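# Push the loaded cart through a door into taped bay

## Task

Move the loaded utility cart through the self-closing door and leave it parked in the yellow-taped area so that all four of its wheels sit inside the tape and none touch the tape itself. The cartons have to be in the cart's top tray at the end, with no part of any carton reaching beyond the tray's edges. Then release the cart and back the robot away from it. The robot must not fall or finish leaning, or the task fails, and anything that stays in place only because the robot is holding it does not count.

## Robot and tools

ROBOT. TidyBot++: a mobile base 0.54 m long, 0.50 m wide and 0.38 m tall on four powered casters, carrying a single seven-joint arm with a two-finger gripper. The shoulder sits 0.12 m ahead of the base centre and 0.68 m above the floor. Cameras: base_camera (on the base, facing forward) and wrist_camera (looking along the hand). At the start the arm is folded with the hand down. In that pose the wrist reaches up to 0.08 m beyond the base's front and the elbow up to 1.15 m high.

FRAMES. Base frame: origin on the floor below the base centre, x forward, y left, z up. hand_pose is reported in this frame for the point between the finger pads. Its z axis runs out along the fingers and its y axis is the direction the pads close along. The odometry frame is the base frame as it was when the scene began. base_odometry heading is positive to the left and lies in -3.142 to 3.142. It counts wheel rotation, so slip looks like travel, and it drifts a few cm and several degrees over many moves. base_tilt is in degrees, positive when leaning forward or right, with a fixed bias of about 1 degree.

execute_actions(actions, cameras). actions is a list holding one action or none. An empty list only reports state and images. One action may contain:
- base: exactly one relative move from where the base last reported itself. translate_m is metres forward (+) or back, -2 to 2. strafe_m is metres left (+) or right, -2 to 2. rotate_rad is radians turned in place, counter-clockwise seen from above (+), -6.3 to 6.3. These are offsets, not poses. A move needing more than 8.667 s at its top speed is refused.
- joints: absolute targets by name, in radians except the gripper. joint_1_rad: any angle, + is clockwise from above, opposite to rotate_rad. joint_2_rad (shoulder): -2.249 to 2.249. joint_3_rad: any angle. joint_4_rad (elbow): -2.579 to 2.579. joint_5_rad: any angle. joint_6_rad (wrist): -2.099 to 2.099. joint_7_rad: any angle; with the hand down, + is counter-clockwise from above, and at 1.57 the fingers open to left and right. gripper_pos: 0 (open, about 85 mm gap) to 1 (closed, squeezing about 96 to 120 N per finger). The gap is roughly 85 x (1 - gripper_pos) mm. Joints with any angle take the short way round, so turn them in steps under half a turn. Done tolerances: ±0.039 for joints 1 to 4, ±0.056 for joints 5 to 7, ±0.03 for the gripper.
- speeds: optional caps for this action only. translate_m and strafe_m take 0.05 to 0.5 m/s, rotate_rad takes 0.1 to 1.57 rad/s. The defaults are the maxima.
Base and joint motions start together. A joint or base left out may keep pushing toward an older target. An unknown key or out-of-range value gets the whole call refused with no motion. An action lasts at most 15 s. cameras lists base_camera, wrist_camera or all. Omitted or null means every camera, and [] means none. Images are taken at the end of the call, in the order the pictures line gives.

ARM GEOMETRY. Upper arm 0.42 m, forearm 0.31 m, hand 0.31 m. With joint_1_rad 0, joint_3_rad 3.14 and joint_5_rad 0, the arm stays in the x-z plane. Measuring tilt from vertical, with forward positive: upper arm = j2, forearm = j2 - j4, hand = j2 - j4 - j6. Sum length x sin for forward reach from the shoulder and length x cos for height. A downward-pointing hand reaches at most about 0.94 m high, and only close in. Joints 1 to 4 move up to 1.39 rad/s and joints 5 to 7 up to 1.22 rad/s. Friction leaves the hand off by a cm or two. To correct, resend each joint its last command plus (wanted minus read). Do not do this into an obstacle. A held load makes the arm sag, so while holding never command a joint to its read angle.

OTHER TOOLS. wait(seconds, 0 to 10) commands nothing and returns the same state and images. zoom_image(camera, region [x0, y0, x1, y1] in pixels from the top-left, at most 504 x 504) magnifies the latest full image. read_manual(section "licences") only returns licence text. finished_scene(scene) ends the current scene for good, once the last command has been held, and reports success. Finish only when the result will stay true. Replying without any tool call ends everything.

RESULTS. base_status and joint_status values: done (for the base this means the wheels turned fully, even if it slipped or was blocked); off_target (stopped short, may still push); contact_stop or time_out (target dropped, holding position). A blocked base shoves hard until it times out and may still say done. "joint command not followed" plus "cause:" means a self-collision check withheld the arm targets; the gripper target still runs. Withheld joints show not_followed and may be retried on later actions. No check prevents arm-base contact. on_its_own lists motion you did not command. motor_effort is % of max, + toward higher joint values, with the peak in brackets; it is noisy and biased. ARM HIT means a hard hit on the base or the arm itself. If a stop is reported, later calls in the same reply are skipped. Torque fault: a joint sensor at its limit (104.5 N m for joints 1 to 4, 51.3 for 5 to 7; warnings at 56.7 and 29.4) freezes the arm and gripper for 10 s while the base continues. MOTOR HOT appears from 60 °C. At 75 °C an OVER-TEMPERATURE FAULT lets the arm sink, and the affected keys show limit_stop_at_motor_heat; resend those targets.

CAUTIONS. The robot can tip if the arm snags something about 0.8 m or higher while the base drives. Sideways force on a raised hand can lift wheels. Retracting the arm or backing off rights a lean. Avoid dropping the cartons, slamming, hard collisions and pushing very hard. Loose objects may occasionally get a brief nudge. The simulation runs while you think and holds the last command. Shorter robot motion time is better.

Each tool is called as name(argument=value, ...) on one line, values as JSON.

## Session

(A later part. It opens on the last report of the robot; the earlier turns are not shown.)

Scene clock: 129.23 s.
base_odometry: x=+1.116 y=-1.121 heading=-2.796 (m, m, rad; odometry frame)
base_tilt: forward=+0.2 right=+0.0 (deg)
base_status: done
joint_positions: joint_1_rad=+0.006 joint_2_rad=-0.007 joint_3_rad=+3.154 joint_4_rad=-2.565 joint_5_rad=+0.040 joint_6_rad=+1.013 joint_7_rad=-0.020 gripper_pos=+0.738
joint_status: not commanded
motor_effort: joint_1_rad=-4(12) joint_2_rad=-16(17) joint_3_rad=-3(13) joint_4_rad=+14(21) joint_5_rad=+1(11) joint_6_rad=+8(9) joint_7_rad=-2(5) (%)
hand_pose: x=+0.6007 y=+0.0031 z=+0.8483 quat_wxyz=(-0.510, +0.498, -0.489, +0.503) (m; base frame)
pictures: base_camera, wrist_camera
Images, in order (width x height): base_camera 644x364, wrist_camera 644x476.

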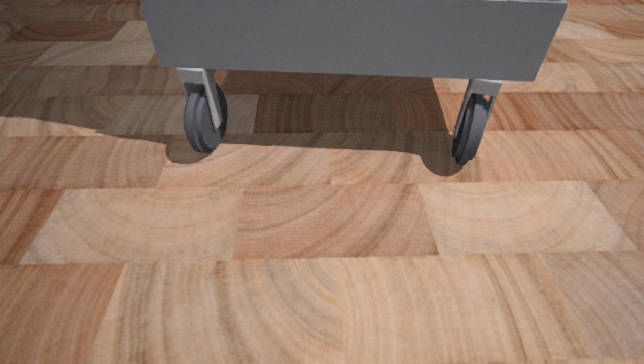

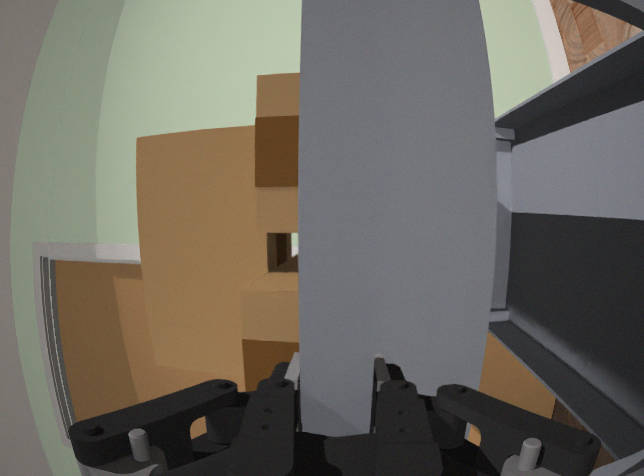

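execute_actions(actions=[{"base":{"strafe_m":0.33},"speeds":{"strafe_m":0.15}}], cameras=[])

execute_actions(actions=[{"base":{"translate_m":-0.5},"speeds":{"translate_m":0.15}}])

execute_actions(actions=[{"base":{"translate_m":0.65},"speeds":{"translate_m":0.15}}])

Scene clock: 135.07 s.
base_odometry: x=+1.227 y=-1.432 heading=-2.796 (m, m, rad; odometry frame)
base_tilt: forward=+0.2 right=+0.0 (deg)
base_status: done
joint_positions: joint_1_rad=+0.036 joint_2_rad=+0.016 joint_3_rad=+3.193 joint_4_rad=-2.542 joint_5_rad=+0.009 joint_6_rad=+1.013 joint_7_rad=-0.020 gripper_pos=+0.738
joint_status: not commanded
motor_effort: joint_1_rad=-6(14) joint_2_rad=-21(22) joint_3_rad=-5(12) joint_4_rad=+11(16) joint_5_rad=+1(6) joint_6_rad=+8(9) joint_7_rad=-4(8) (%)
hand_pose: x=+0.6092 y=-0.0393 z=+0.8483 quat_wxyz=(-0.490, +0.470, -0.516, +0.523) (m; base frame)
pictures: none
No camera images: the call's "cameras" was empty. Leave "cameras" out to get every camera's image.

Scene clock: 139.10 s.
base_odometry: x=+1.698 y=-1.263 heading=-2.796 (m, m, rad; odometry frame)
base_tilt: forward=+0.2 right=+0.0 (deg)
base_status: done
joint_positions: joint_1_rad=-0.046 joint_2_rad=+0.012 joint_3_rad=+3.123 joint_4_rad=-2.547 joint_5_rad=+0.034 joint_6_rad=+1.013 joint_7_rad=-0.020 gripper_pos=+0.738
joint_status: not commanded
motor_effort: joint_1_rad=+10(12) joint_2_rad=-13(27) joint_3_rad=+10(11) joint_4_rad=+13(15) joint_5_rad=-10(11) joint_6_rad=+6(10) joint_7_rad=+3(5) (%)
hand_pose: x=+0.6062 y=+0.0420 z=+0.8479 quat_wxyz=(-0.530, +0.516, -0.470, +0.482) (m; base frame)
pictures: base_camera, wrist_camera
Images, in order (width x height): base_camera 644x364, wrist_camera 644x476.

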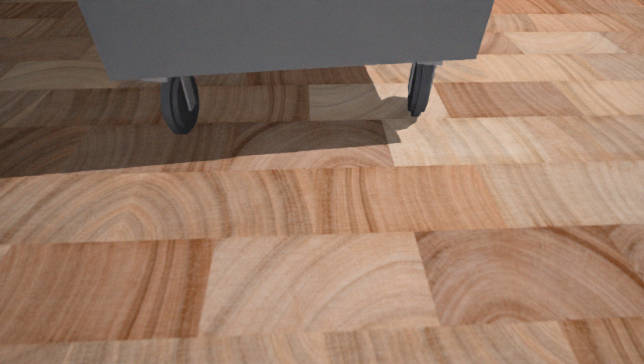

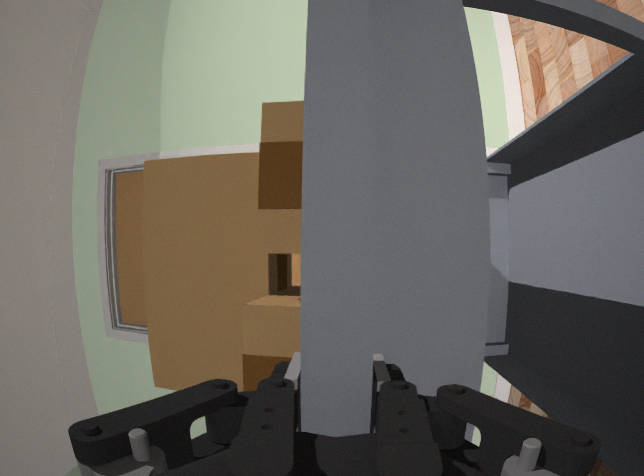

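Scene clock: 144.10 s.
base_odometry: x=+1.086 y=-1.483 heading=-2.796 (m, m, rad; odometry frame)
base_tilt: forward=+0.2 right=+0.0 (deg)
base_status: done
joint_positions: joint_1_rad=-0.025 joint_2_rad=-0.005 joint_3_rad=+3.129 joint_4_rad=-2.563 joint_5_rad=+0.035 joint_6_rad=+1.013 joint_7_rad=-0.020 gripper_pos=+0.738
joint_status: not commanded
motor_effort: joint_1_rad=+7(12) joint_2_rad=-15(18) joint_3_rad=+7(12) joint_4_rad=+12(21) joint_5_rad=-6(11) joint_6_rad=+7(8) joint_7_rad=+4(5) (%)
hand_pose: x=+0.6003 y=+0.0286 z=+0.8482 quat_wxyz=(-0.523, +0.510, -0.477, +0.489) (m; base frame)
pictures: base_camera, wrist_camera
Images, in order (width x height): base_camera 644x364, wrist_camera 644x476.

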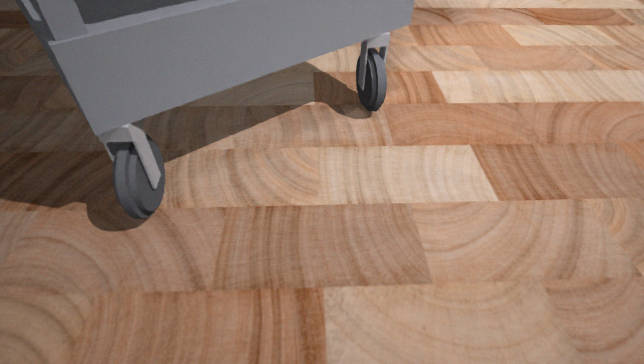

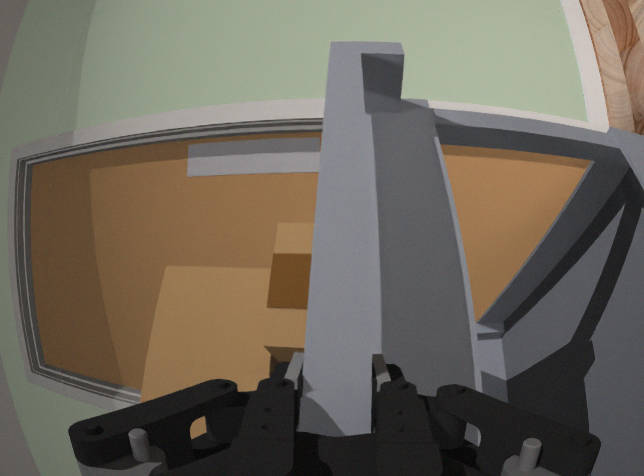

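execute_actions(actions=[{"base":{"translate_m":-0.5},"speeds":{"translate_m":0.15}}], cameras=["base_camera"])

execute_actions(actions=[{"joints":{"gripper_pos":0.2}}], cameras=[])

execute_actions(actions=[{"base":{"translate_m":-0.12}}], cameras=[])

execute_actions(actions=[{"joints":{"joint_2_rad":-0.5,"joint_6_rad":-1.0}}], cameras=[])

execute_actions(actions=[{"joints":{"joint_2_rad":-0.16,"joint_3_rad":3.14,"joint_5_rad":0,"joint_4_rad":-1.22,"joint_6_rad":-2.09}}], cameras=[])

execute_actions(actions=[{"base":{"translate_m":0.38},"speeds":{"translate_m":0.15}}])

Scene clock: 154.03 s.
base_odometry: x=+1.557 y=-1.313 heading=-2.796 (m, m, rad; odometry frame)
base_tilt: forward=+0.2 right=+0.0 (deg)
base_status: done
joint_positions: joint_1_rad=+0.014 joint_2_rad=+0.007 joint_3_rad=+3.160 joint_4_rad=-2.552 joint_5_rad=+0.033 joint_6_rad=+1.013 joint_7_rad=-0.020 gripper_pos=+0.738
joint_status: not commanded
motor_effort: joint_1_rad=-6(8) joint_2_rad=-14(24) joint_3_rad=-4(8) joint_4_rad=+14(16) joint_5_rad=+2(7) joint_6_rad=+7(10) joint_7_rad=+1(4) (%)
hand_pose: x=+0.6062 y=-0.0057 z=+0.8479 quat_wxyz=(-0.506, +0.492, -0.495, +0.507) (m; base frame)
pictures: base_camera
Images, in order (width x height): base_camera 644x364.

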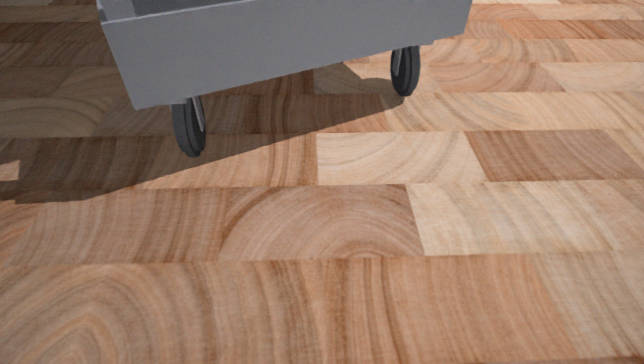

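Scene clock: 155.03 s.
base_odometry: x=+1.557 y=-1.314 heading=-2.795 (m, m, rad; odometry frame)
base_tilt: forward=+0.2 right=+0.0 (deg)
base_status: not commanded
joint_positions: joint_1_rad=+0.003 joint_2_rad=+0.010 joint_3_rad=+3.158 joint_4_rad=-2.556 joint_5_rad=+0.033 joint_6_rad=+1.013 joint_7_rad=-0.020 gripper_pos=+0.200
joint_status: all done
motor_effort: joint_1_rad=+0(6) joint_2_rad=-17(20) joint_3_rad=+0(4) joint_4_rad=+16(16) joint_5_rad=-1(2) joint_6_rad=+7(9) joint_7_rad=+1(0) (%)
hand_pose: x=+0.6056 y=+0.0007 z=+0.8444 quat_wxyz=(-0.507, +0.497, -0.494, +0.502) (m; base frame)
pictures: none
No camera images: the call's "cameras" was empty. Leave "cameras" out to get every camera's image.

Scene clock: 156.37 s.
base_odometry: x=+1.670 y=-1.273 heading=-2.795 (m, m, rad; odometry frame)
base_tilt: forward=+0.2 right=+0.0 (deg)
base_status: done
joint_positions: joint_1_rad=+0.003 joint_2_rad=+0.010 joint_3_rad=+3.158 joint_4_rad=-2.562 joint_5_rad=+0.033 joint_6_rad=+1.013 joint_7_rad=-0.020 gripper_pos=+0.200
joint_status: not commanded
motor_effort: joint_1_rad=+0(1) joint_2_rad=-17(20) joint_3_rad=+0(1) joint_4_rad=+16(17) joint_5_rad=-2(1) joint_6_rad=+8(9) joint_7_rad=+2(1) (%)
hand_pose: x=+0.6043 y=+0.0008 z=+0.8416 quat_wxyz=(-0.506, +0.499, -0.495, +0.500) (m; base frame)
pictures: none
No camera images: the call's "cameras" was empty. Leave "cameras" out to get every camera's image.

Scene clock: 158.63 s.
base_odometry: x=+1.670 y=-1.273 heading=-2.795 (m, m, rad; odometry frame)
base_tilt: forward=+0.2 right=+0.0 (deg)
base_status: not commanded
joint_positions: joint_1_rad=+0.003 joint_2_rad=-0.430 joint_3_rad=+3.158 joint_4_rad=-2.563 joint_5_rad=+0.033 joint_6_rad=-0.817 joint_7_rad=-0.020 gripper_pos=+0.200
joint_status: joint_2_rad not_followed (moved -0.440 of -0.510); joint_6_rad not_followed (moved -1.830 of -2.013)
motor_effort: joint_1_rad=+0(0) joint_2_rad=-1(18) joint_3_rad=+1(1) joint_4_rad=+16(23) joint_5_rad=-1(1) joint_6_rad=+2(7) joint_7_rad=+1(1) (%)
hand_pose: x=+0.2689 y=-0.0082 z=+0.5912 quat_wxyz=(-0.061, +0.697, -0.710, +0.074) (m; base frame)
pictures: none
joint command not followed: on one or more control steps a check withheld the commanded joint targets, and the robot was not sent them on those steps. On the call's last step the targets were still withheld.
cause: the commanded joint targets would bring two parts of the arm too close to each other (its gripper and another part of the arm, with the joints from joint_2_rad to joint_7_rad between them); next, command targets that bring no two parts of the arm closer together.
No camera images: the call's "cameras" was empty. Leave "cameras" out to get every camera's image.

Scene clock: 161.23 s.
base_odometry: x=+1.670 y=-1.273 heading=-2.795 (m, m, rad; odometry frame)
base_tilt: forward=+0.2 right=+0.0 (deg)
base_status: not commanded
joint_positions: joint_1_rad=+0.003 joint_2_rad=-0.183 joint_3_rad=+3.158 joint_4_rad=-1.221 joint_5_rad=+0.033 joint_6_rad=-2.058 joint_7_rad=-0.020 gripper_pos=+0.200
joint_status: all done
motor_effort: joint_1_rad=+0(0) joint_2_rad=-10(11) joint_3_rad=+1(0) joint_4_rad=+16(19) joint_5_rad=-1(2) joint_6_rad=+1(1) joint_7_rad=+1(1) (%)
hand_pose: x=+0.3272 y=-0.0124 z=+0.9443 quat_wxyz=(-0.007, +0.687, -0.726, +0.025) (m; base frame)
pictures: none
joint command not followed: on one or more control steps a check withheld the commanded joint targets, and the robot was not sent them on those steps.
cause: the commanded joint targets would bring two parts of the arm too close to each other (its gripper and another part of the arm, with the joints from joint_2_rad to joint_7_rad between them); next, command targets that bring no two parts of the arm closer together.
No camera images: the call's "cameras" was empty. Leave "cameras" out to get every camera's image.

Scene clock: 164.43 s.
base_odometry: x=+1.313 y=-1.402 heading=-2.795 (m, m, rad; odometry frame)
base_tilt: forward=+0.2 right=+0.0 (deg)
base_status: done
joint_positions: joint_1_rad=+0.003 joint_2_rad=-0.170 joint_3_rad=+3.158 joint_4_rad=-1.221 joint_5_rad=+0.033 joint_6_rad=-2.058 joint_7_rad=-0.020 gripper_pos=+0.200
joint_status: not commanded
motor_effort: joint_1_rad=+0(0) joint_2_rad=-10(13) joint_3_rad=+1(1) joint_4_rad=+15(16) joint_5_rad=-1(1) joint_6_rad=+0(2) joint_7_rad=+1(1) (%)
hand_pose: x=+0.3305 y=-0.0124 z=+0.9416 quat_wxyz=(-0.002, +0.687, -0.726, +0.021) (m; base frame)
pictures: base_camera, wrist_camera
Images, in order (width x height): base_camera 644x364, wrist_camera 644x476.

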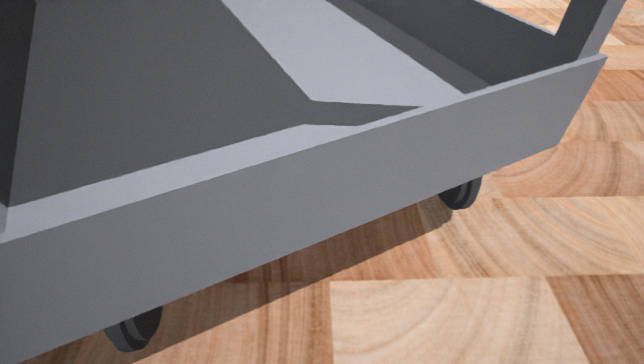

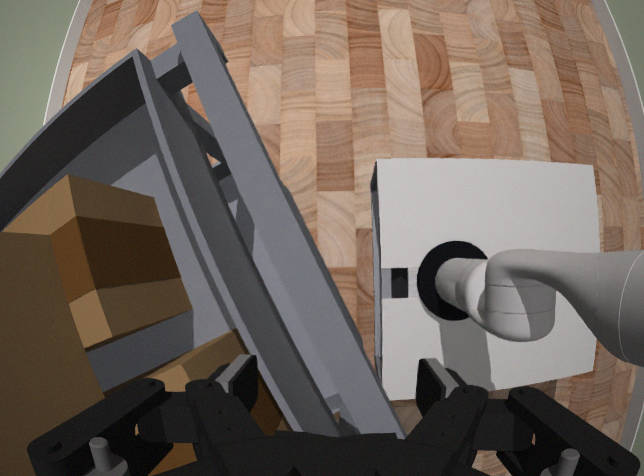

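execute_actions(actions=[{"joints":{"joint_7_rad":0.45,"gripper_pos":0.5,"joint_2_rad":-0.21,"joint_4_rad":-1.4,"joint_6_rad":-1.92}}], cameras=["wrist_camera"])

Scene clock: 167.30 s.
base_odometry: x=+1.313 y=-1.402 heading=-2.795 (m, m, rad; odometry frame)
base_tilt: forward=+0.2 right=+0.0 (deg)
base_status: not commanded
joint_positions: joint_1_rad=+0.003 joint_2_rad=-0.182 joint_3_rad=+3.158 joint_4_rad=-1.388 joint_5_rad=+0.033 joint_6_rad=-1.953 joint_7_rad=+0.411 gripper_pos=+0.500
joint_status: all done
motor_effort: joint_1_rad=-1(0) joint_2_rad=-11(12) joint_3_rad=+0(0) joint_4_rad=+16(17) joint_5_rad=-1(1) joint_6_rad=+0(1) joint_7_rad=+1(1) (%)
hand_pose: x=+0.3310 y=-0.0128 z=+0.8966 quat_wxyz=(+0.016, +0.828, -0.561, +0.000) (m; base frame)
pictures: wrist_camera
Images, in order (width x height): wrist_camera 644x476.

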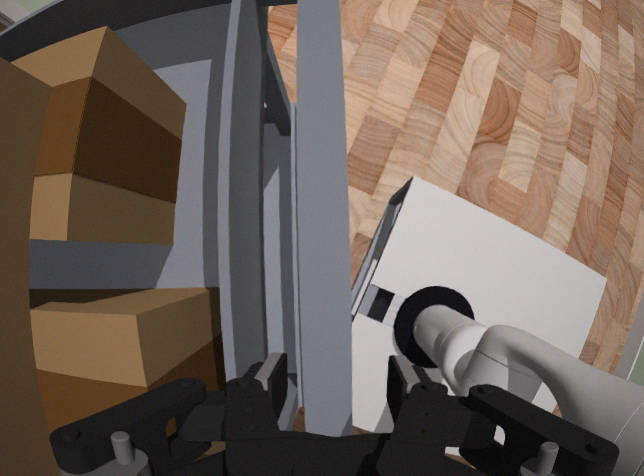

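execute_actions(actions=[{"joints":{"joint_2_rad":-0.235,"joint_4_rad":-1.58,"joint_6_rad":-1.75}}], cameras=["wrist_camera"])

execute_actions(actions=[{"joints":{"gripper_pos":1}}], cameras=[])

execute_actions(actions=[{"base":{"translate_m":0.2},"speeds":{"translate_m":0.08},"joints":{"joint_7_rad":0.0}}])

Scene clock: 171.17 s.
base_odometry: x=+1.313 y=-1.402 heading=-2.795 (m, m, rad; odometry frame)
base_tilt: forward=+0.2 right=+0.0 (deg)
base_status: not commanded
joint_positions: joint_1_rad=+0.003 joint_2_rad=-0.207 joint_3_rad=+3.158 joint_4_rad=-1.569 joint_5_rad=+0.033 joint_6_rad=-1.784 joint_7_rad=+0.411 gripper_pos=+0.500
joint_status: all done
motor_effort: joint_1_rad=-1(0) joint_2_rad=-10(11) joint_3_rad=+1(1) joint_4_rad=+17(18) joint_5_rad=-1(1) joint_6_rad=+0(0) joint_7_rad=+1(1) (%)
hand_pose: x=+0.3389 y=-0.0134 z=+0.8477 quat_wxyz=(+0.013, +0.829, -0.558, +0.006) (m; base frame)
pictures: wrist_camera
Images, in order (width x height): wrist_camera 644x476.

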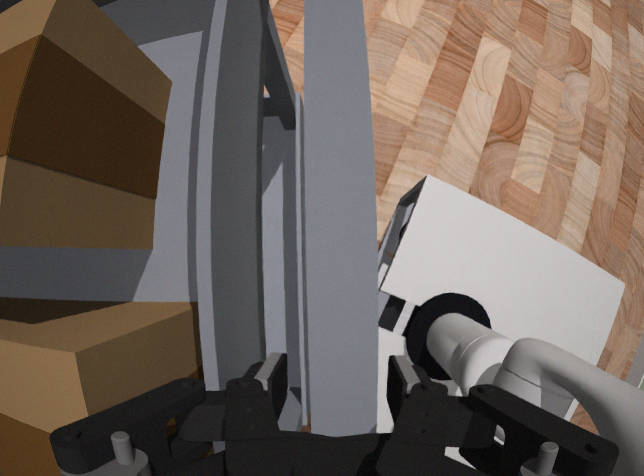

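Scene clock: 172.00 s.
base_odometry: x=+1.313 y=-1.402 heading=-2.795 (m, m, rad; odometry frame)
base_tilt: forward=+0.2 right=+0.0 (deg)
base_status: not commanded
joint_positions: joint_1_rad=+0.003 joint_2_rad=-0.213 joint_3_rad=+3.157 joint_4_rad=-1.570 joint_5_rad=+0.032 joint_6_rad=-1.784 joint_7_rad=+0.420 gripper_pos=+0.740
joint_status: gripper_pos off_target (ended at +0.740, target +1.000)
motor_effort: joint_1_rad=-1(3) joint_2_rad=-10(13) joint_3_rad=+1(3) joint_4_rad=+16(20) joint_5_rad=-3(7) joint_6_rad=+2(12) joint_7_rad=-1(2) (%)
hand_pose: x=+0.3374 y=-0.0128 z=+0.8485 quat_wxyz=(+0.012, +0.832, -0.554, +0.008) (m; base frame)
pictures: none
No camera images: the call's "cameras" was empty. Leave "cameras" out to get every camera's image.

Scene clock: 175.03 s.
base_odometry: x=+1.125 y=-1.470 heading=-2.795 (m, m, rad; odometry frame)
base_tilt: forward=+0.2 right=+0.0 (deg)
base_status: done
joint_positions: joint_1_rad=+0.011 joint_2_rad=-0.239 joint_3_rad=+3.142 joint_4_rad=-1.588 joint_5_rad=-0.005 joint_6_rad=-1.794 joint_7_rad=-0.008 gripper_pos=+0.741
joint_status: all done
motor_effort: joint_1_rad=-5(11) joint_2_rad=-8(12) joint_3_rad=-3(13) joint_4_rad=+19(23) joint_5_rad=-4(6) joint_6_rad=+2(12) joint_7_rad=+6(15) (%)
hand_pose: x=+0.3258 y=+0.0003 z=+0.8487 quat_wxyz=(-0.002, +0.700, -0.714, -0.002) (m; base frame)
pictures: base_camera, wrist_camera
Images, in order (width x height): base_camera 644x364, wrist_camera 644x476.

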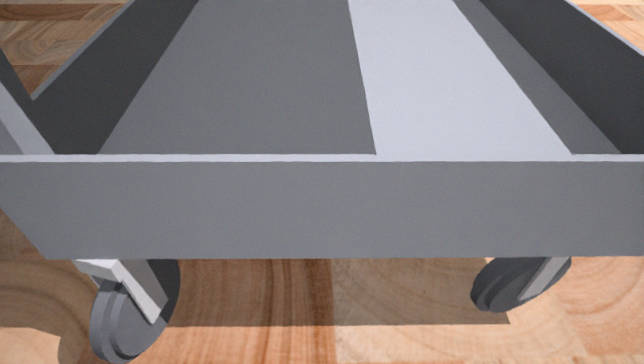

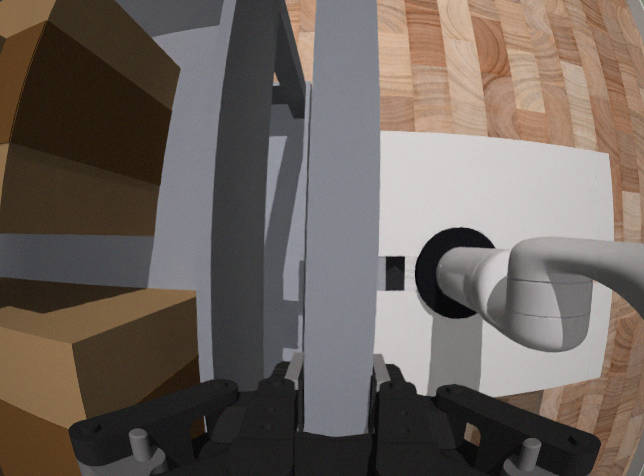

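execute_actions(actions=[{"base":{"rotate_rad":0.035},"speeds":{"rotate_rad":0.1}}], cameras=[])

execute_actions(actions=[{"base":{"translate_m":0.65},"speeds":{"translate_m":0.09}}])

Scene clock: 177.33 s.
base_odometry: x=+1.125 y=-1.470 heading=-2.761 (m, m, rad; odometry frame)
base_tilt: forward=+0.2 right=+0.0 (deg)
base_status: done
joint_positions: joint_1_rad=+0.024 joint_2_rad=-0.239 joint_3_rad=+3.156 joint_4_rad=-1.588 joint_5_rad=+0.004 joint_6_rad=-1.793 joint_7_rad=-0.009 gripper_pos=+0.741
joint_status: not commanded
motor_effort: joint_1_rad=-7(8) joint_2_rad=-9(9) joint_3_rad=-6(7) joint_4_rad=+19(20) joint_5_rad=-7(8) joint_6_rad=+2(2) joint_7_rad=+8(9) (%)
hand_pose: x=+0.3258 y=-0.0081 z=+0.8487 quat_wxyz=(+0.000, +0.690, -0.724, +0.000) (m; base frame)
pictures: none
No camera images: the call's "cameras" was empty. Leave "cameras" out to get every camera's image.

Scene clock: 189.93 s.
base_odometry: x=+0.644 y=-1.663 heading=-2.760 (m, m, rad; odometry frame)
base_tilt: forward=+0.2 right=+0.0 (deg)
base_status: translate_m time_out (by the wheels' count: +0.518 of +0.650)
joint_positions: joint_1_rad=+0.085 joint_2_rad=-0.277 joint_3_rad=+3.214 joint_4_rad=-1.612 joint_5_rad=+0.069 joint_6_rad=-1.819 joint_7_rad=-0.084 gripper_pos=+0.741
joint_status: not commanded
motor_effort: joint_1_rad=-15(20) joint_2_rad=+2(17) joint_3_rad=-13(18) joint_4_rad=+24(30) joint_5_rad=-8(18) joint_6_rad=+11(20) joint_7_rad=+16(19) (%)
hand_pose: x=+0.3006 y=-0.0514 z=+0.8489 quat_wxyz=(+0.022, +0.611, -0.791, +0.011) (m; base frame)
pictures: base_camera, wrist_camera
Images, in order (width x height): base_camera 644x364, wrist_camera 644x476.

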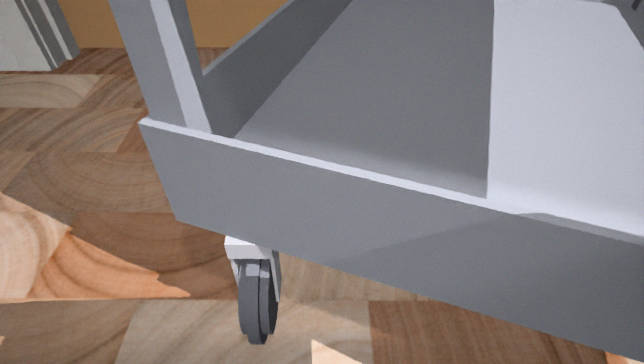

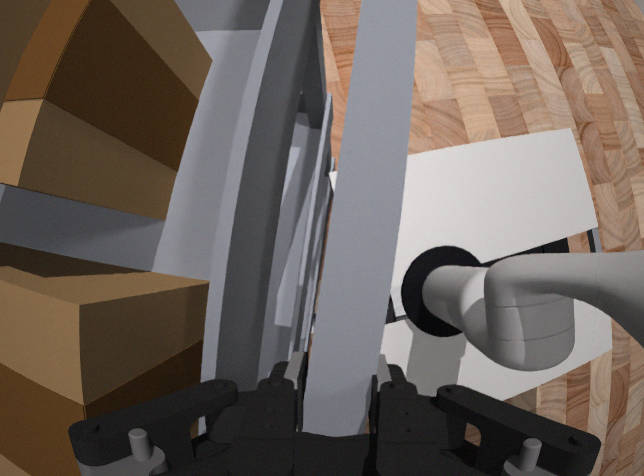

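Caught the right jamb. Back, straighten, smaller steps.

execute_actions(actions=[{"base":{"translate_m":-0.3},"speeds":{"translate_m":0.1},"joints":{"joint_7_rad":0.1}}], cameras=[])

execute_actions(actions=[{"base":{"strafe_m":0.06},"speeds":{"strafe_m":0.08}}], cameras=["base_camera"])

execute_actions(actions=[{"base":{"translate_m":0.2},"speeds":{"translate_m":0.08}}])

Scene clock: 195.60 s.
base_odometry: x=+0.922 y=-1.552 heading=-2.761 (m, m, rad; odometry frame)
base_tilt: forward=+0.2 right=+0.0 (deg)
base_status: done
joint_positions: joint_1_rad=-0.028 joint_2_rad=-0.222 joint_3_rad=+3.115 joint_4_rad=-1.576 joint_5_rad=+0.007 joint_6_rad=-1.744 joint_7_rad=+0.100 gripper_pos=+0.741
joint_status: all done
motor_effort: joint_1_rad=+7(17) joint_2_rad=-11(20) joint_3_rad=+9(15) joint_4_rad=+17(22) joint_5_rad=+4(12) joint_6_rad=+5(12) joint_7_rad=-5(20) (%)
hand_pose: x=+0.3464 y=+0.0124 z=+0.8486 quat_wxyz=(-0.010, +0.759, -0.651, +0.020) (m; base frame)
pictures: none
No camera images: the call's "cameras" was empty. Leave "cameras" out to get every camera's image.

Scene clock: 196.87 s.
base_odometry: x=+0.945 y=-1.608 heading=-2.761 (m, m, rad; odometry frame)
base_tilt: forward=+0.2 right=+0.0 (deg)
base_status: done
joint_positions: joint_1_rad=+0.006 joint_2_rad=-0.226 joint_3_rad=+3.140 joint_4_rad=-1.579 joint_5_rad=+0.019 joint_6_rad=-1.761 joint_7_rad=+0.100 gripper_pos=+0.741
joint_status: not commanded
motor_effort: joint_1_rad=-4(8) joint_2_rad=-7(13) joint_3_rad=-2(9) joint_4_rad=+20(20) joint_5_rad=-6(10) joint_6_rad=+7(7) joint_7_rad=+3(5) (%)
hand_pose: x=+0.3404 y=-0.0053 z=+0.8486 quat_wxyz=(-0.002, +0.739, -0.674, +0.017) (m; base frame)
pictures: base_camera
Images, in order (width x height): base_camera 644x364.

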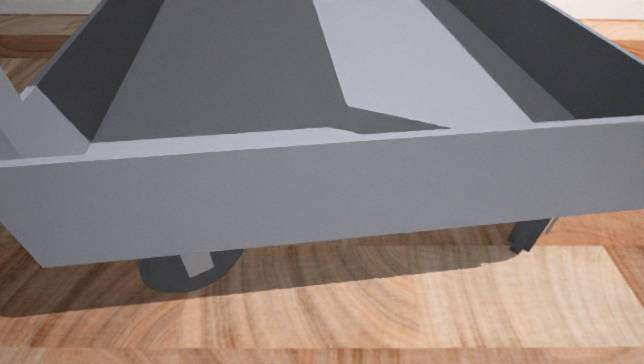

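Scene clock: 199.90 s.
base_odometry: x=+0.759 y=-1.682 heading=-2.760 (m, m, rad; odometry frame)
base_tilt: forward=+0.2 right=+0.0 (deg)
base_status: done
joint_positions: joint_1_rad=-0.033 joint_2_rad=-0.246 joint_3_rad=+3.112 joint_4_rad=-1.592 joint_5_rad=-0.005 joint_6_rad=-1.785 joint_7_rad=+0.110 gripper_pos=+0.741
joint_status: not commanded
motor_effort: joint_1_rad=+8(9) joint_2_rad=-7(11) joint_3_rad=+10(11) joint_4_rad=+19(24) joint_5_rad=+5(6) joint_6_rad=+2(11) joint_7_rad=-6(7) (%)
hand_pose: x=+0.3253 y=+0.0168 z=+0.8487 quat_wxyz=(-0.003, +0.765, -0.643, +0.005) (m; base frame)
pictures: base_camera, wrist_camera
Images, in order (width x height): base_camera 644x364, wrist_camera 644x476.

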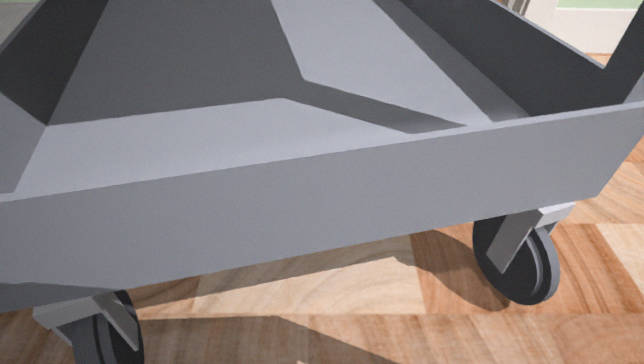

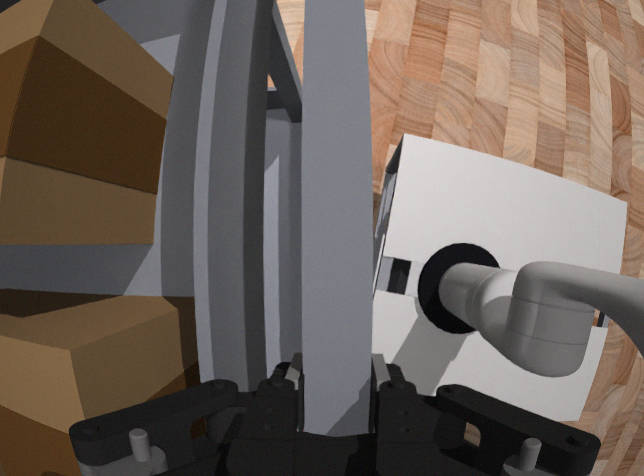

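execute_actions(actions=[{"joints":{"joint_7_rad":-0.06}}], cameras=["base_camera"])

execute_actions(actions=[{"base":{"translate_m":0.15},"speeds":{"translate_m":0.06}}], cameras=["base_camera"])

Scene clock: 202.17 s.
base_odometry: x=+0.759 y=-1.682 heading=-2.760 (m, m, rad; odometry frame)
base_tilt: forward=+0.2 right=+0.0 (deg)
base_status: not commanded
joint_positions: joint_1_rad=-0.038 joint_2_rad=-0.246 joint_3_rad=+3.110 joint_4_rad=-1.592 joint_5_rad=-0.005 joint_6_rad=-1.785 joint_7_rad=+0.053 gripper_pos=+0.741
joint_status: joint_7_rad off_target (ended at +0.053, target -0.060)
motor_effort: joint_1_rad=+9(10) joint_2_rad=-8(10) joint_3_rad=+10(12) joint_4_rad=+20(22) joint_5_rad=+4(6) joint_6_rad=+4(4) joint_7_rad=-10(11) (%)
hand_pose: x=+0.3251 y=+0.0185 z=+0.8486 quat_wxyz=(-0.003, +0.750, -0.662, +0.005) (m; base frame)
pictures: base_camera
Images, in order (width x height): base_camera 644x364.

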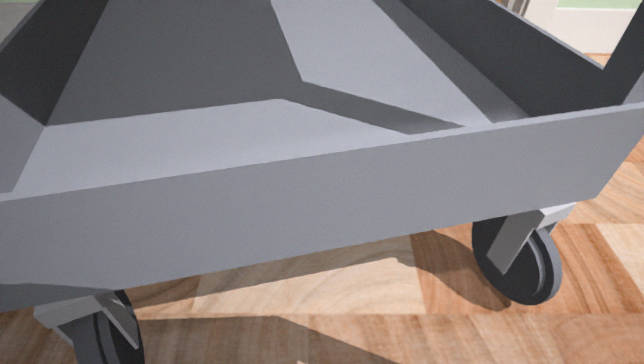

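Scene clock: 205.30 s.
base_odometry: x=+0.620 y=-1.738 heading=-2.760 (m, m, rad; odometry frame)
base_tilt: forward=+0.2 right=+0.0 (deg)
base_status: done
joint_positions: joint_1_rad=-0.048 joint_2_rad=-0.284 joint_3_rad=+3.096 joint_4_rad=-1.616 joint_5_rad=-0.037 joint_6_rad=-1.821 joint_7_rad=+0.035 gripper_pos=+0.741
joint_status: not commanded
motor_effort: joint_1_rad=+8(13) joint_2_rad=-2(11) joint_3_rad=+11(15) joint_4_rad=+22(29) joint_5_rad=+7(10) joint_6_rad=+6(17) joint_7_rad=-6(10) (%)
hand_pose: x=+0.3005 y=+0.0314 z=+0.8487 quat_wxyz=(-0.004, +0.753, -0.658, -0.013) (m; base frame)
pictures: base_camera
Images, in order (width x height): base_camera 644x364.

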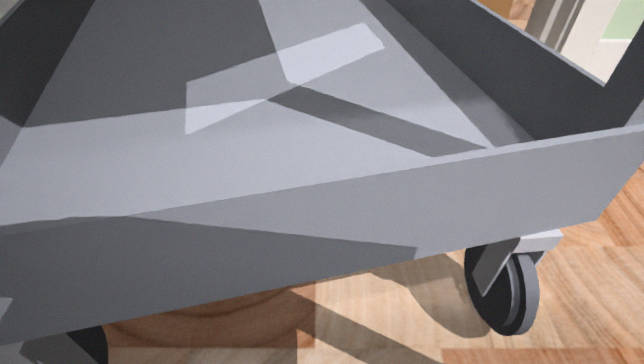

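Door is opening.

execute_actions(actions=[{"base":{"translate_m":0.2},"speeds":{"translate_m":0.06},"joints":{"joint_7_rad":-0.2,"joint_1_rad":0.06}}])

Scene clock: 213.20 s.
base_odometry: x=+0.437 y=-1.812 heading=-2.763 (m, m, rad; odometry frame)
base_tilt: forward=+0.1 right=+0.0 (deg)
base_status: translate_m time_out (by the wheels' count: +0.198 of +0.200)
joint_positions: joint_1_rad=-0.013 joint_2_rad=-0.330 joint_3_rad=+3.080 joint_4_rad=-1.643 joint_5_rad=-0.019 joint_6_rad=-1.906 joint_7_rad=-0.068 gripper_pos=+0.741
joint_status: joint_1_rad off_target (ended at -0.013, target +0.060); joint_7_rad off_target (ended at -0.068, target -0.200)
motor_effort: joint_1_rad=+12(17) joint_2_rad=+15(19) joint_3_rad=+12(18) joint_4_rad=+29(33) joint_5_rad=+6(13) joint_6_rad=+23(28) joint_7_rad=-15(17) (%)
hand_pose: x=+0.2607 y=+0.0204 z=+0.8491 quat_wxyz=(+0.030, +0.709, -0.704, -0.025) (m; base frame)
pictures: base_camera, wrist_camera
Images, in order (width x height): base_camera 644x364, wrist_camera 644x476.

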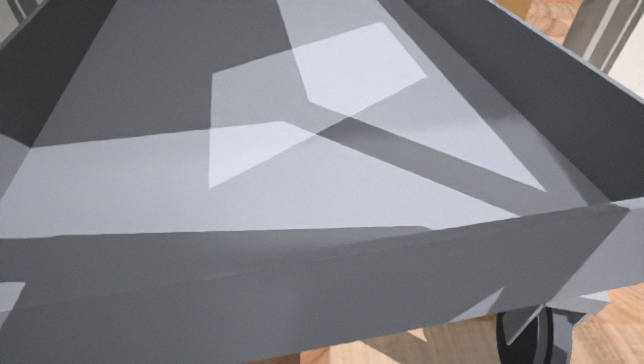

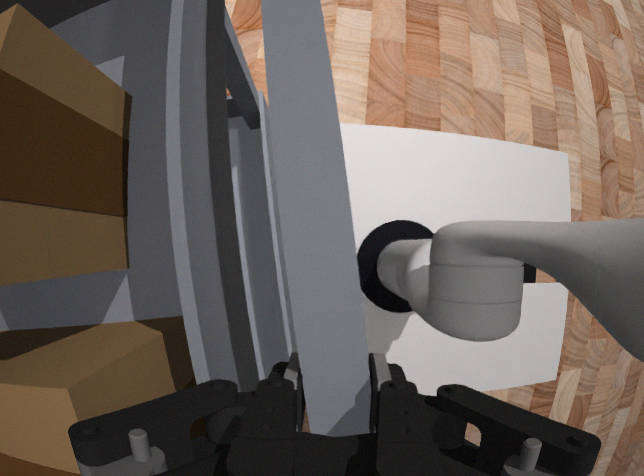

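execute_actions(actions=[{"base":{"translate_m":0.25},"speeds":{"translate_m":0.06},"joints":{"joint_7_rad":-0.05,"joint_1_rad":0.0}}])

Scene clock: 222.07 s.
base_odometry: x=+0.206 y=-1.904 heading=-2.766 (m, m, rad; odometry frame)
base_tilt: forward=+0.1 right=+0.1 (deg)
base_status: translate_m time_out (by the wheels' count: +0.248 of +0.250)
joint_positions: joint_1_rad=-0.023 joint_2_rad=-0.336 joint_3_rad=+3.099 joint_4_rad=-1.648 joint_5_rad=-0.010 joint_6_rad=-1.909 joint_7_rad=-0.023 gripper_pos=+0.741
joint_status: all done
motor_effort: joint_1_rad=+6(13) joint_2_rad=+15(20) joint_3_rad=+7(13) joint_4_rad=+29(34) joint_5_rad=+1(7) joint_6_rad=+22(29) joint_7_rad=-7(16) (%)
hand_pose: x=+0.2582 y=+0.0155 z=+0.8490 quat_wxyz=(+0.031, +0.721, -0.691, -0.025) (m; base frame)
pictures: base_camera, wrist_camera
Images, in order (width x height): base_camera 644x364, wrist_camera 644x476.

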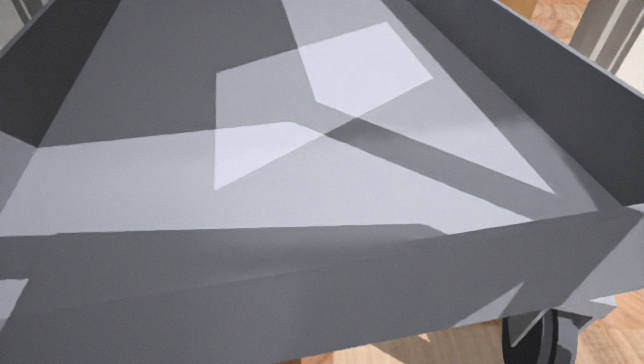

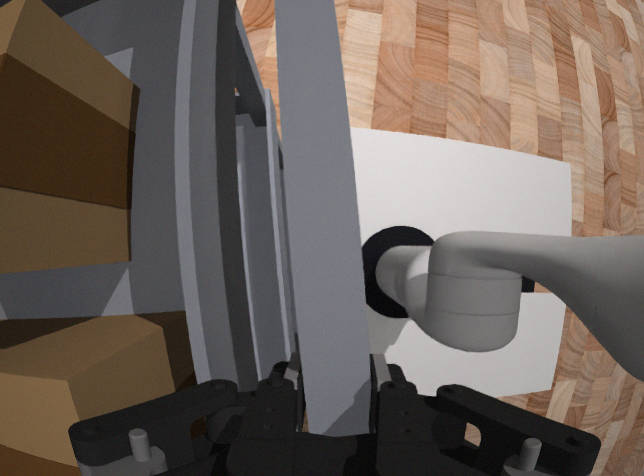

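execute_actions(actions=[{"base":{"translate_m":-0.16},"speeds":{"translate_m":0.05},"joints":{"joint_7_rad":-0.2}}], cameras=["base_camera"])

execute_actions(actions=[{"base":{"rotate_rad":-0.1},"speeds":{"rotate_rad":0.1}}], cameras=["base_camera"])

Scene clock: 229.07 s.
base_odometry: x=+0.355 y=-1.845 heading=-2.765 (m, m, rad; odometry frame)
base_tilt: forward=+0.2 right=+0.0 (deg)
base_status: done
joint_positions: joint_1_rad=-0.036 joint_2_rad=-0.200 joint_3_rad=+3.100 joint_4_rad=-1.558 joint_5_rad=-0.037 joint_6_rad=-1.735 joint_7_rad=-0.119 gripper_pos=+0.741
joint_status: joint_7_rad off_target (ended at -0.119, target -0.200)
motor_effort: joint_1_rad=+7(10) joint_2_rad=-17(23) joint_3_rad=+7(10) joint_4_rad=+13(28) joint_5_rad=+8(10) joint_6_rad=+1(22) joint_7_rad=-5(14) (%)
hand_pose: x=+0.3555 y=+0.0324 z=+0.8496 quat_wxyz=(-0.028, +0.694, -0.719, +0.004) (m; base frame)
pictures: base_camera
Images, in order (width x height): base_camera 644x364.

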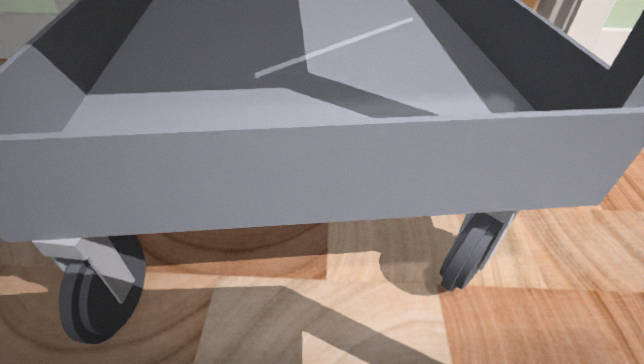

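Scene clock: 230.80 s.
base_odometry: x=+0.355 y=-1.845 heading=-2.864 (m, m, rad; odometry frame)
base_tilt: forward=+0.2 right=+0.0 (deg)
base_status: done
joint_positions: joint_1_rad=-0.052 joint_2_rad=-0.225 joint_3_rad=+3.088 joint_4_rad=-1.576 joint_5_rad=-0.056 joint_6_rad=-1.766 joint_7_rad=-0.121 gripper_pos=+0.741
joint_status: not commanded
motor_effort: joint_1_rad=+7(15) joint_2_rad=-7(17) joint_3_rad=+8(16) joint_4_rad=+20(20) joint_5_rad=+5(13) joint_6_rad=+8(9) joint_7_rad=-4(11) (%)
hand_pose: x=+0.3354 y=+0.0431 z=+0.8495 quat_wxyz=(-0.023, +0.705, -0.709, -0.009) (m; base frame)
pictures: base_camera
Images, in order (width x height): base_camera 644x364.

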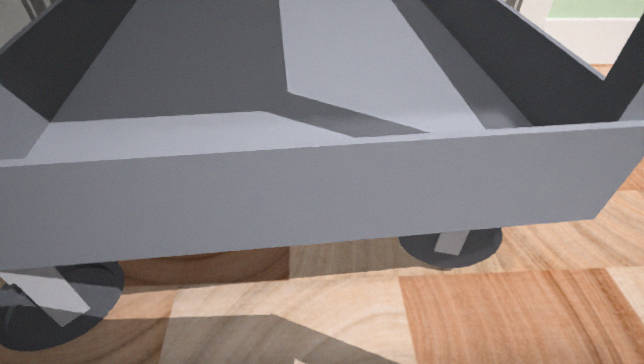

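execute_actions(actions=[{"base":{"rotate_rad":-0.1},"speeds":{"rotate_rad":0.1}}], cameras=["base_camera"])

execute_actions(actions=[{"base":{"translate_m":0.3},"speeds":{"translate_m":0.07}}])

Scene clock: 234.27 s.
base_odometry: x=+0.355 y=-1.845 heading=-2.963 (m, m, rad; odometry frame)
base_tilt: forward=+0.2 right=+0.0 (deg)
base_status: done
joint_positions: joint_1_rad=-0.045 joint_2_rad=-0.231 joint_3_rad=+3.095 joint_4_rad=-1.579 joint_5_rad=-0.051 joint_6_rad=-1.771 joint_7_rad=-0.121 gripper_pos=+0.741
joint_status: not commanded
motor_effort: joint_1_rad=+6(13) joint_2_rad=-10(11) joint_3_rad=+8(15) joint_4_rad=+18(20) joint_5_rad=+1(13) joint_6_rad=+3(9) joint_7_rad=-7(10) (%)
hand_pose: x=+0.3330 y=+0.0380 z=+0.8496 quat_wxyz=(-0.021, +0.700, -0.714, -0.008) (m; base frame)
pictures: base_camera
Images, in order (width x height): base_camera 644x364.

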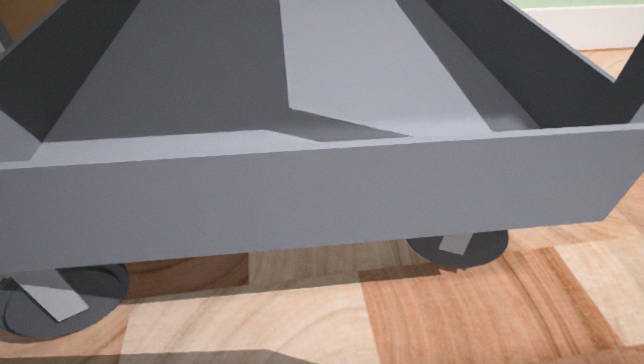

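Scene clock: 239.20 s.
base_odometry: x=+0.062 y=-1.898 heading=-2.963 (m, m, rad; odometry frame)
base_tilt: forward=+0.1 right=+0.0 (deg)
base_status: translate_m contact_stop (by the wheels' count: +0.298 of +0.300)
joint_positions: joint_1_rad=-0.041 joint_2_rad=-0.360 joint_3_rad=+3.096 joint_4_rad=-1.658 joint_5_rad=-0.029 joint_6_rad=-1.963 joint_7_rad=-0.135 gripper_pos=+0.741
joint_status: not commanded
motor_effort: joint_1_rad=+5(10) joint_2_rad=+21(27) joint_3_rad=+8(12) joint_4_rad=+29(36) joint_5_rad=+5(10) joint_6_rad=+29(36) joint_7_rad=-2(10) (%)
hand_pose: x=+0.2347 y=+0.0221 z=+0.8509 quat_wxyz=(+0.043, +0.690, -0.721, -0.042) (m; base frame)
pictures: base_camera, wrist_camera
Images, in order (width x height): base_camera 644x364, wrist_camera 644x476.

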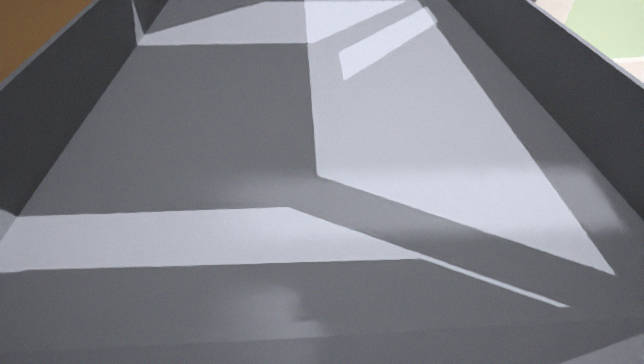

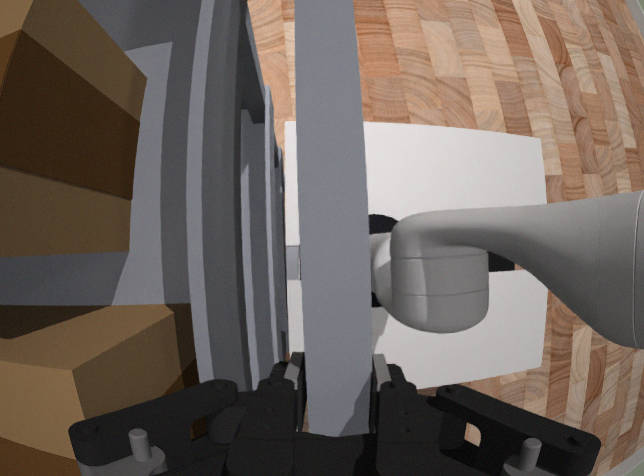

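Likely touching the right jamb; turn slightly left and push.

execute_actions(actions=[{"base":{"rotate_rad":0.08},"speeds":{"rotate_rad":0.1},"joints":{"joint_7_rad":-0.05}}], cameras=[])

execute_actions(actions=[{"base":{"translate_m":0.3},"speeds":{"translate_m":0.07}}])

Scene clock: 243.33 s.
base_odometry: x=+0.063 y=-1.898 heading=-2.888 (m, m, rad; odometry frame)
base_tilt: forward=+0.1 right=+0.1 (deg)
base_status: rotate_rad time_out (by the wheels' count: +0.074 of +0.080)
joint_positions: joint_1_rad=-0.011 joint_2_rad=-0.354 joint_3_rad=+3.121 joint_4_rad=-1.652 joint_5_rad=-0.002 joint_6_rad=-1.948 joint_7_rad=-0.100 gripper_pos=+0.741
joint_status: all done
motor_effort: joint_1_rad=-2(5) joint_2_rad=+13(23) joint_3_rad=+0(8) joint_4_rad=+27(33) joint_5_rad=-7(8) joint_6_rad=+22(30) joint_7_rad=+2(2) (%)
hand_pose: x=+0.2432 y=+0.0069 z=+0.8515 quat_wxyz=(+0.041, +0.681, -0.730, -0.032) (m; base frame)
pictures: none
No camera images: the call's "cameras" was empty. Leave "cameras" out to get every camera's image.

not run: a stop came earlier in this reply.

execute_actions(actions=[{"base":{"translate_m":0.3},"speeds":{"translate_m":0.07}}])

Scene clock: 249.60 s.
base_odometry: x=-0.227 y=-1.973 heading=-2.888 (m, m, rad; odometry frame)
base_tilt: forward=+0.1 right=-0.1 (deg)
base_status: done
joint_positions: joint_1_rad=-0.009 joint_2_rad=-0.350 joint_3_rad=+3.119 joint_4_rad=-1.653 joint_5_rad=-0.009 joint_6_rad=-1.949 joint_7_rad=-0.097 gripper_pos=+0.741
joint_status: not commanded
motor_effort: joint_1_rad=+1(3) joint_2_rad=+17(20) joint_3_rad=+5(6) joint_4_rad=+29(34) joint_5_rad=+6(7) joint_6_rad=+27(34) joint_7_rad=+4(5) (%)
hand_pose: x=+0.2430 y=+0.0089 z=+0.8507 quat_wxyz=(+0.041, +0.683, -0.729, -0.037) (m; base frame)
pictures: base_camera, wrist_camera
Images, in order (width x height): base_camera 644x364, wrist_camera 644x476.

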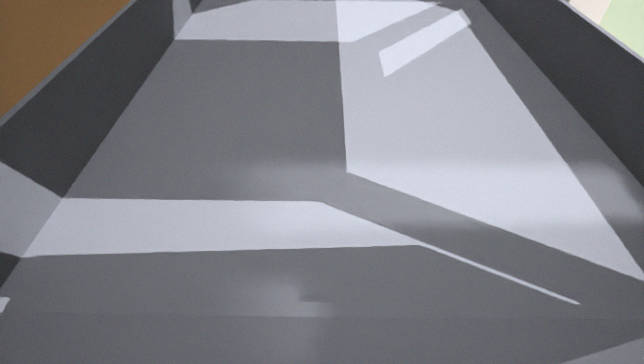

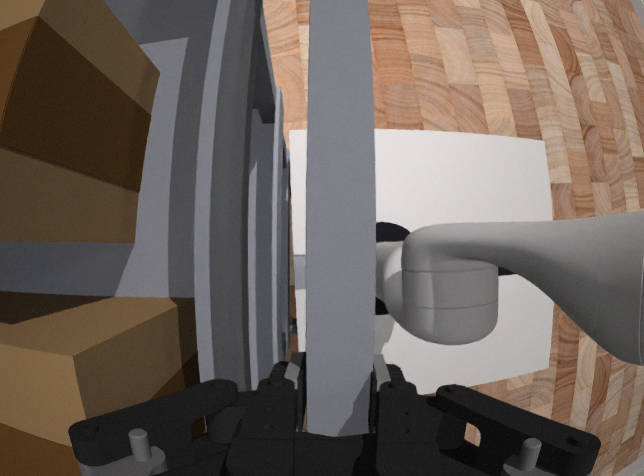

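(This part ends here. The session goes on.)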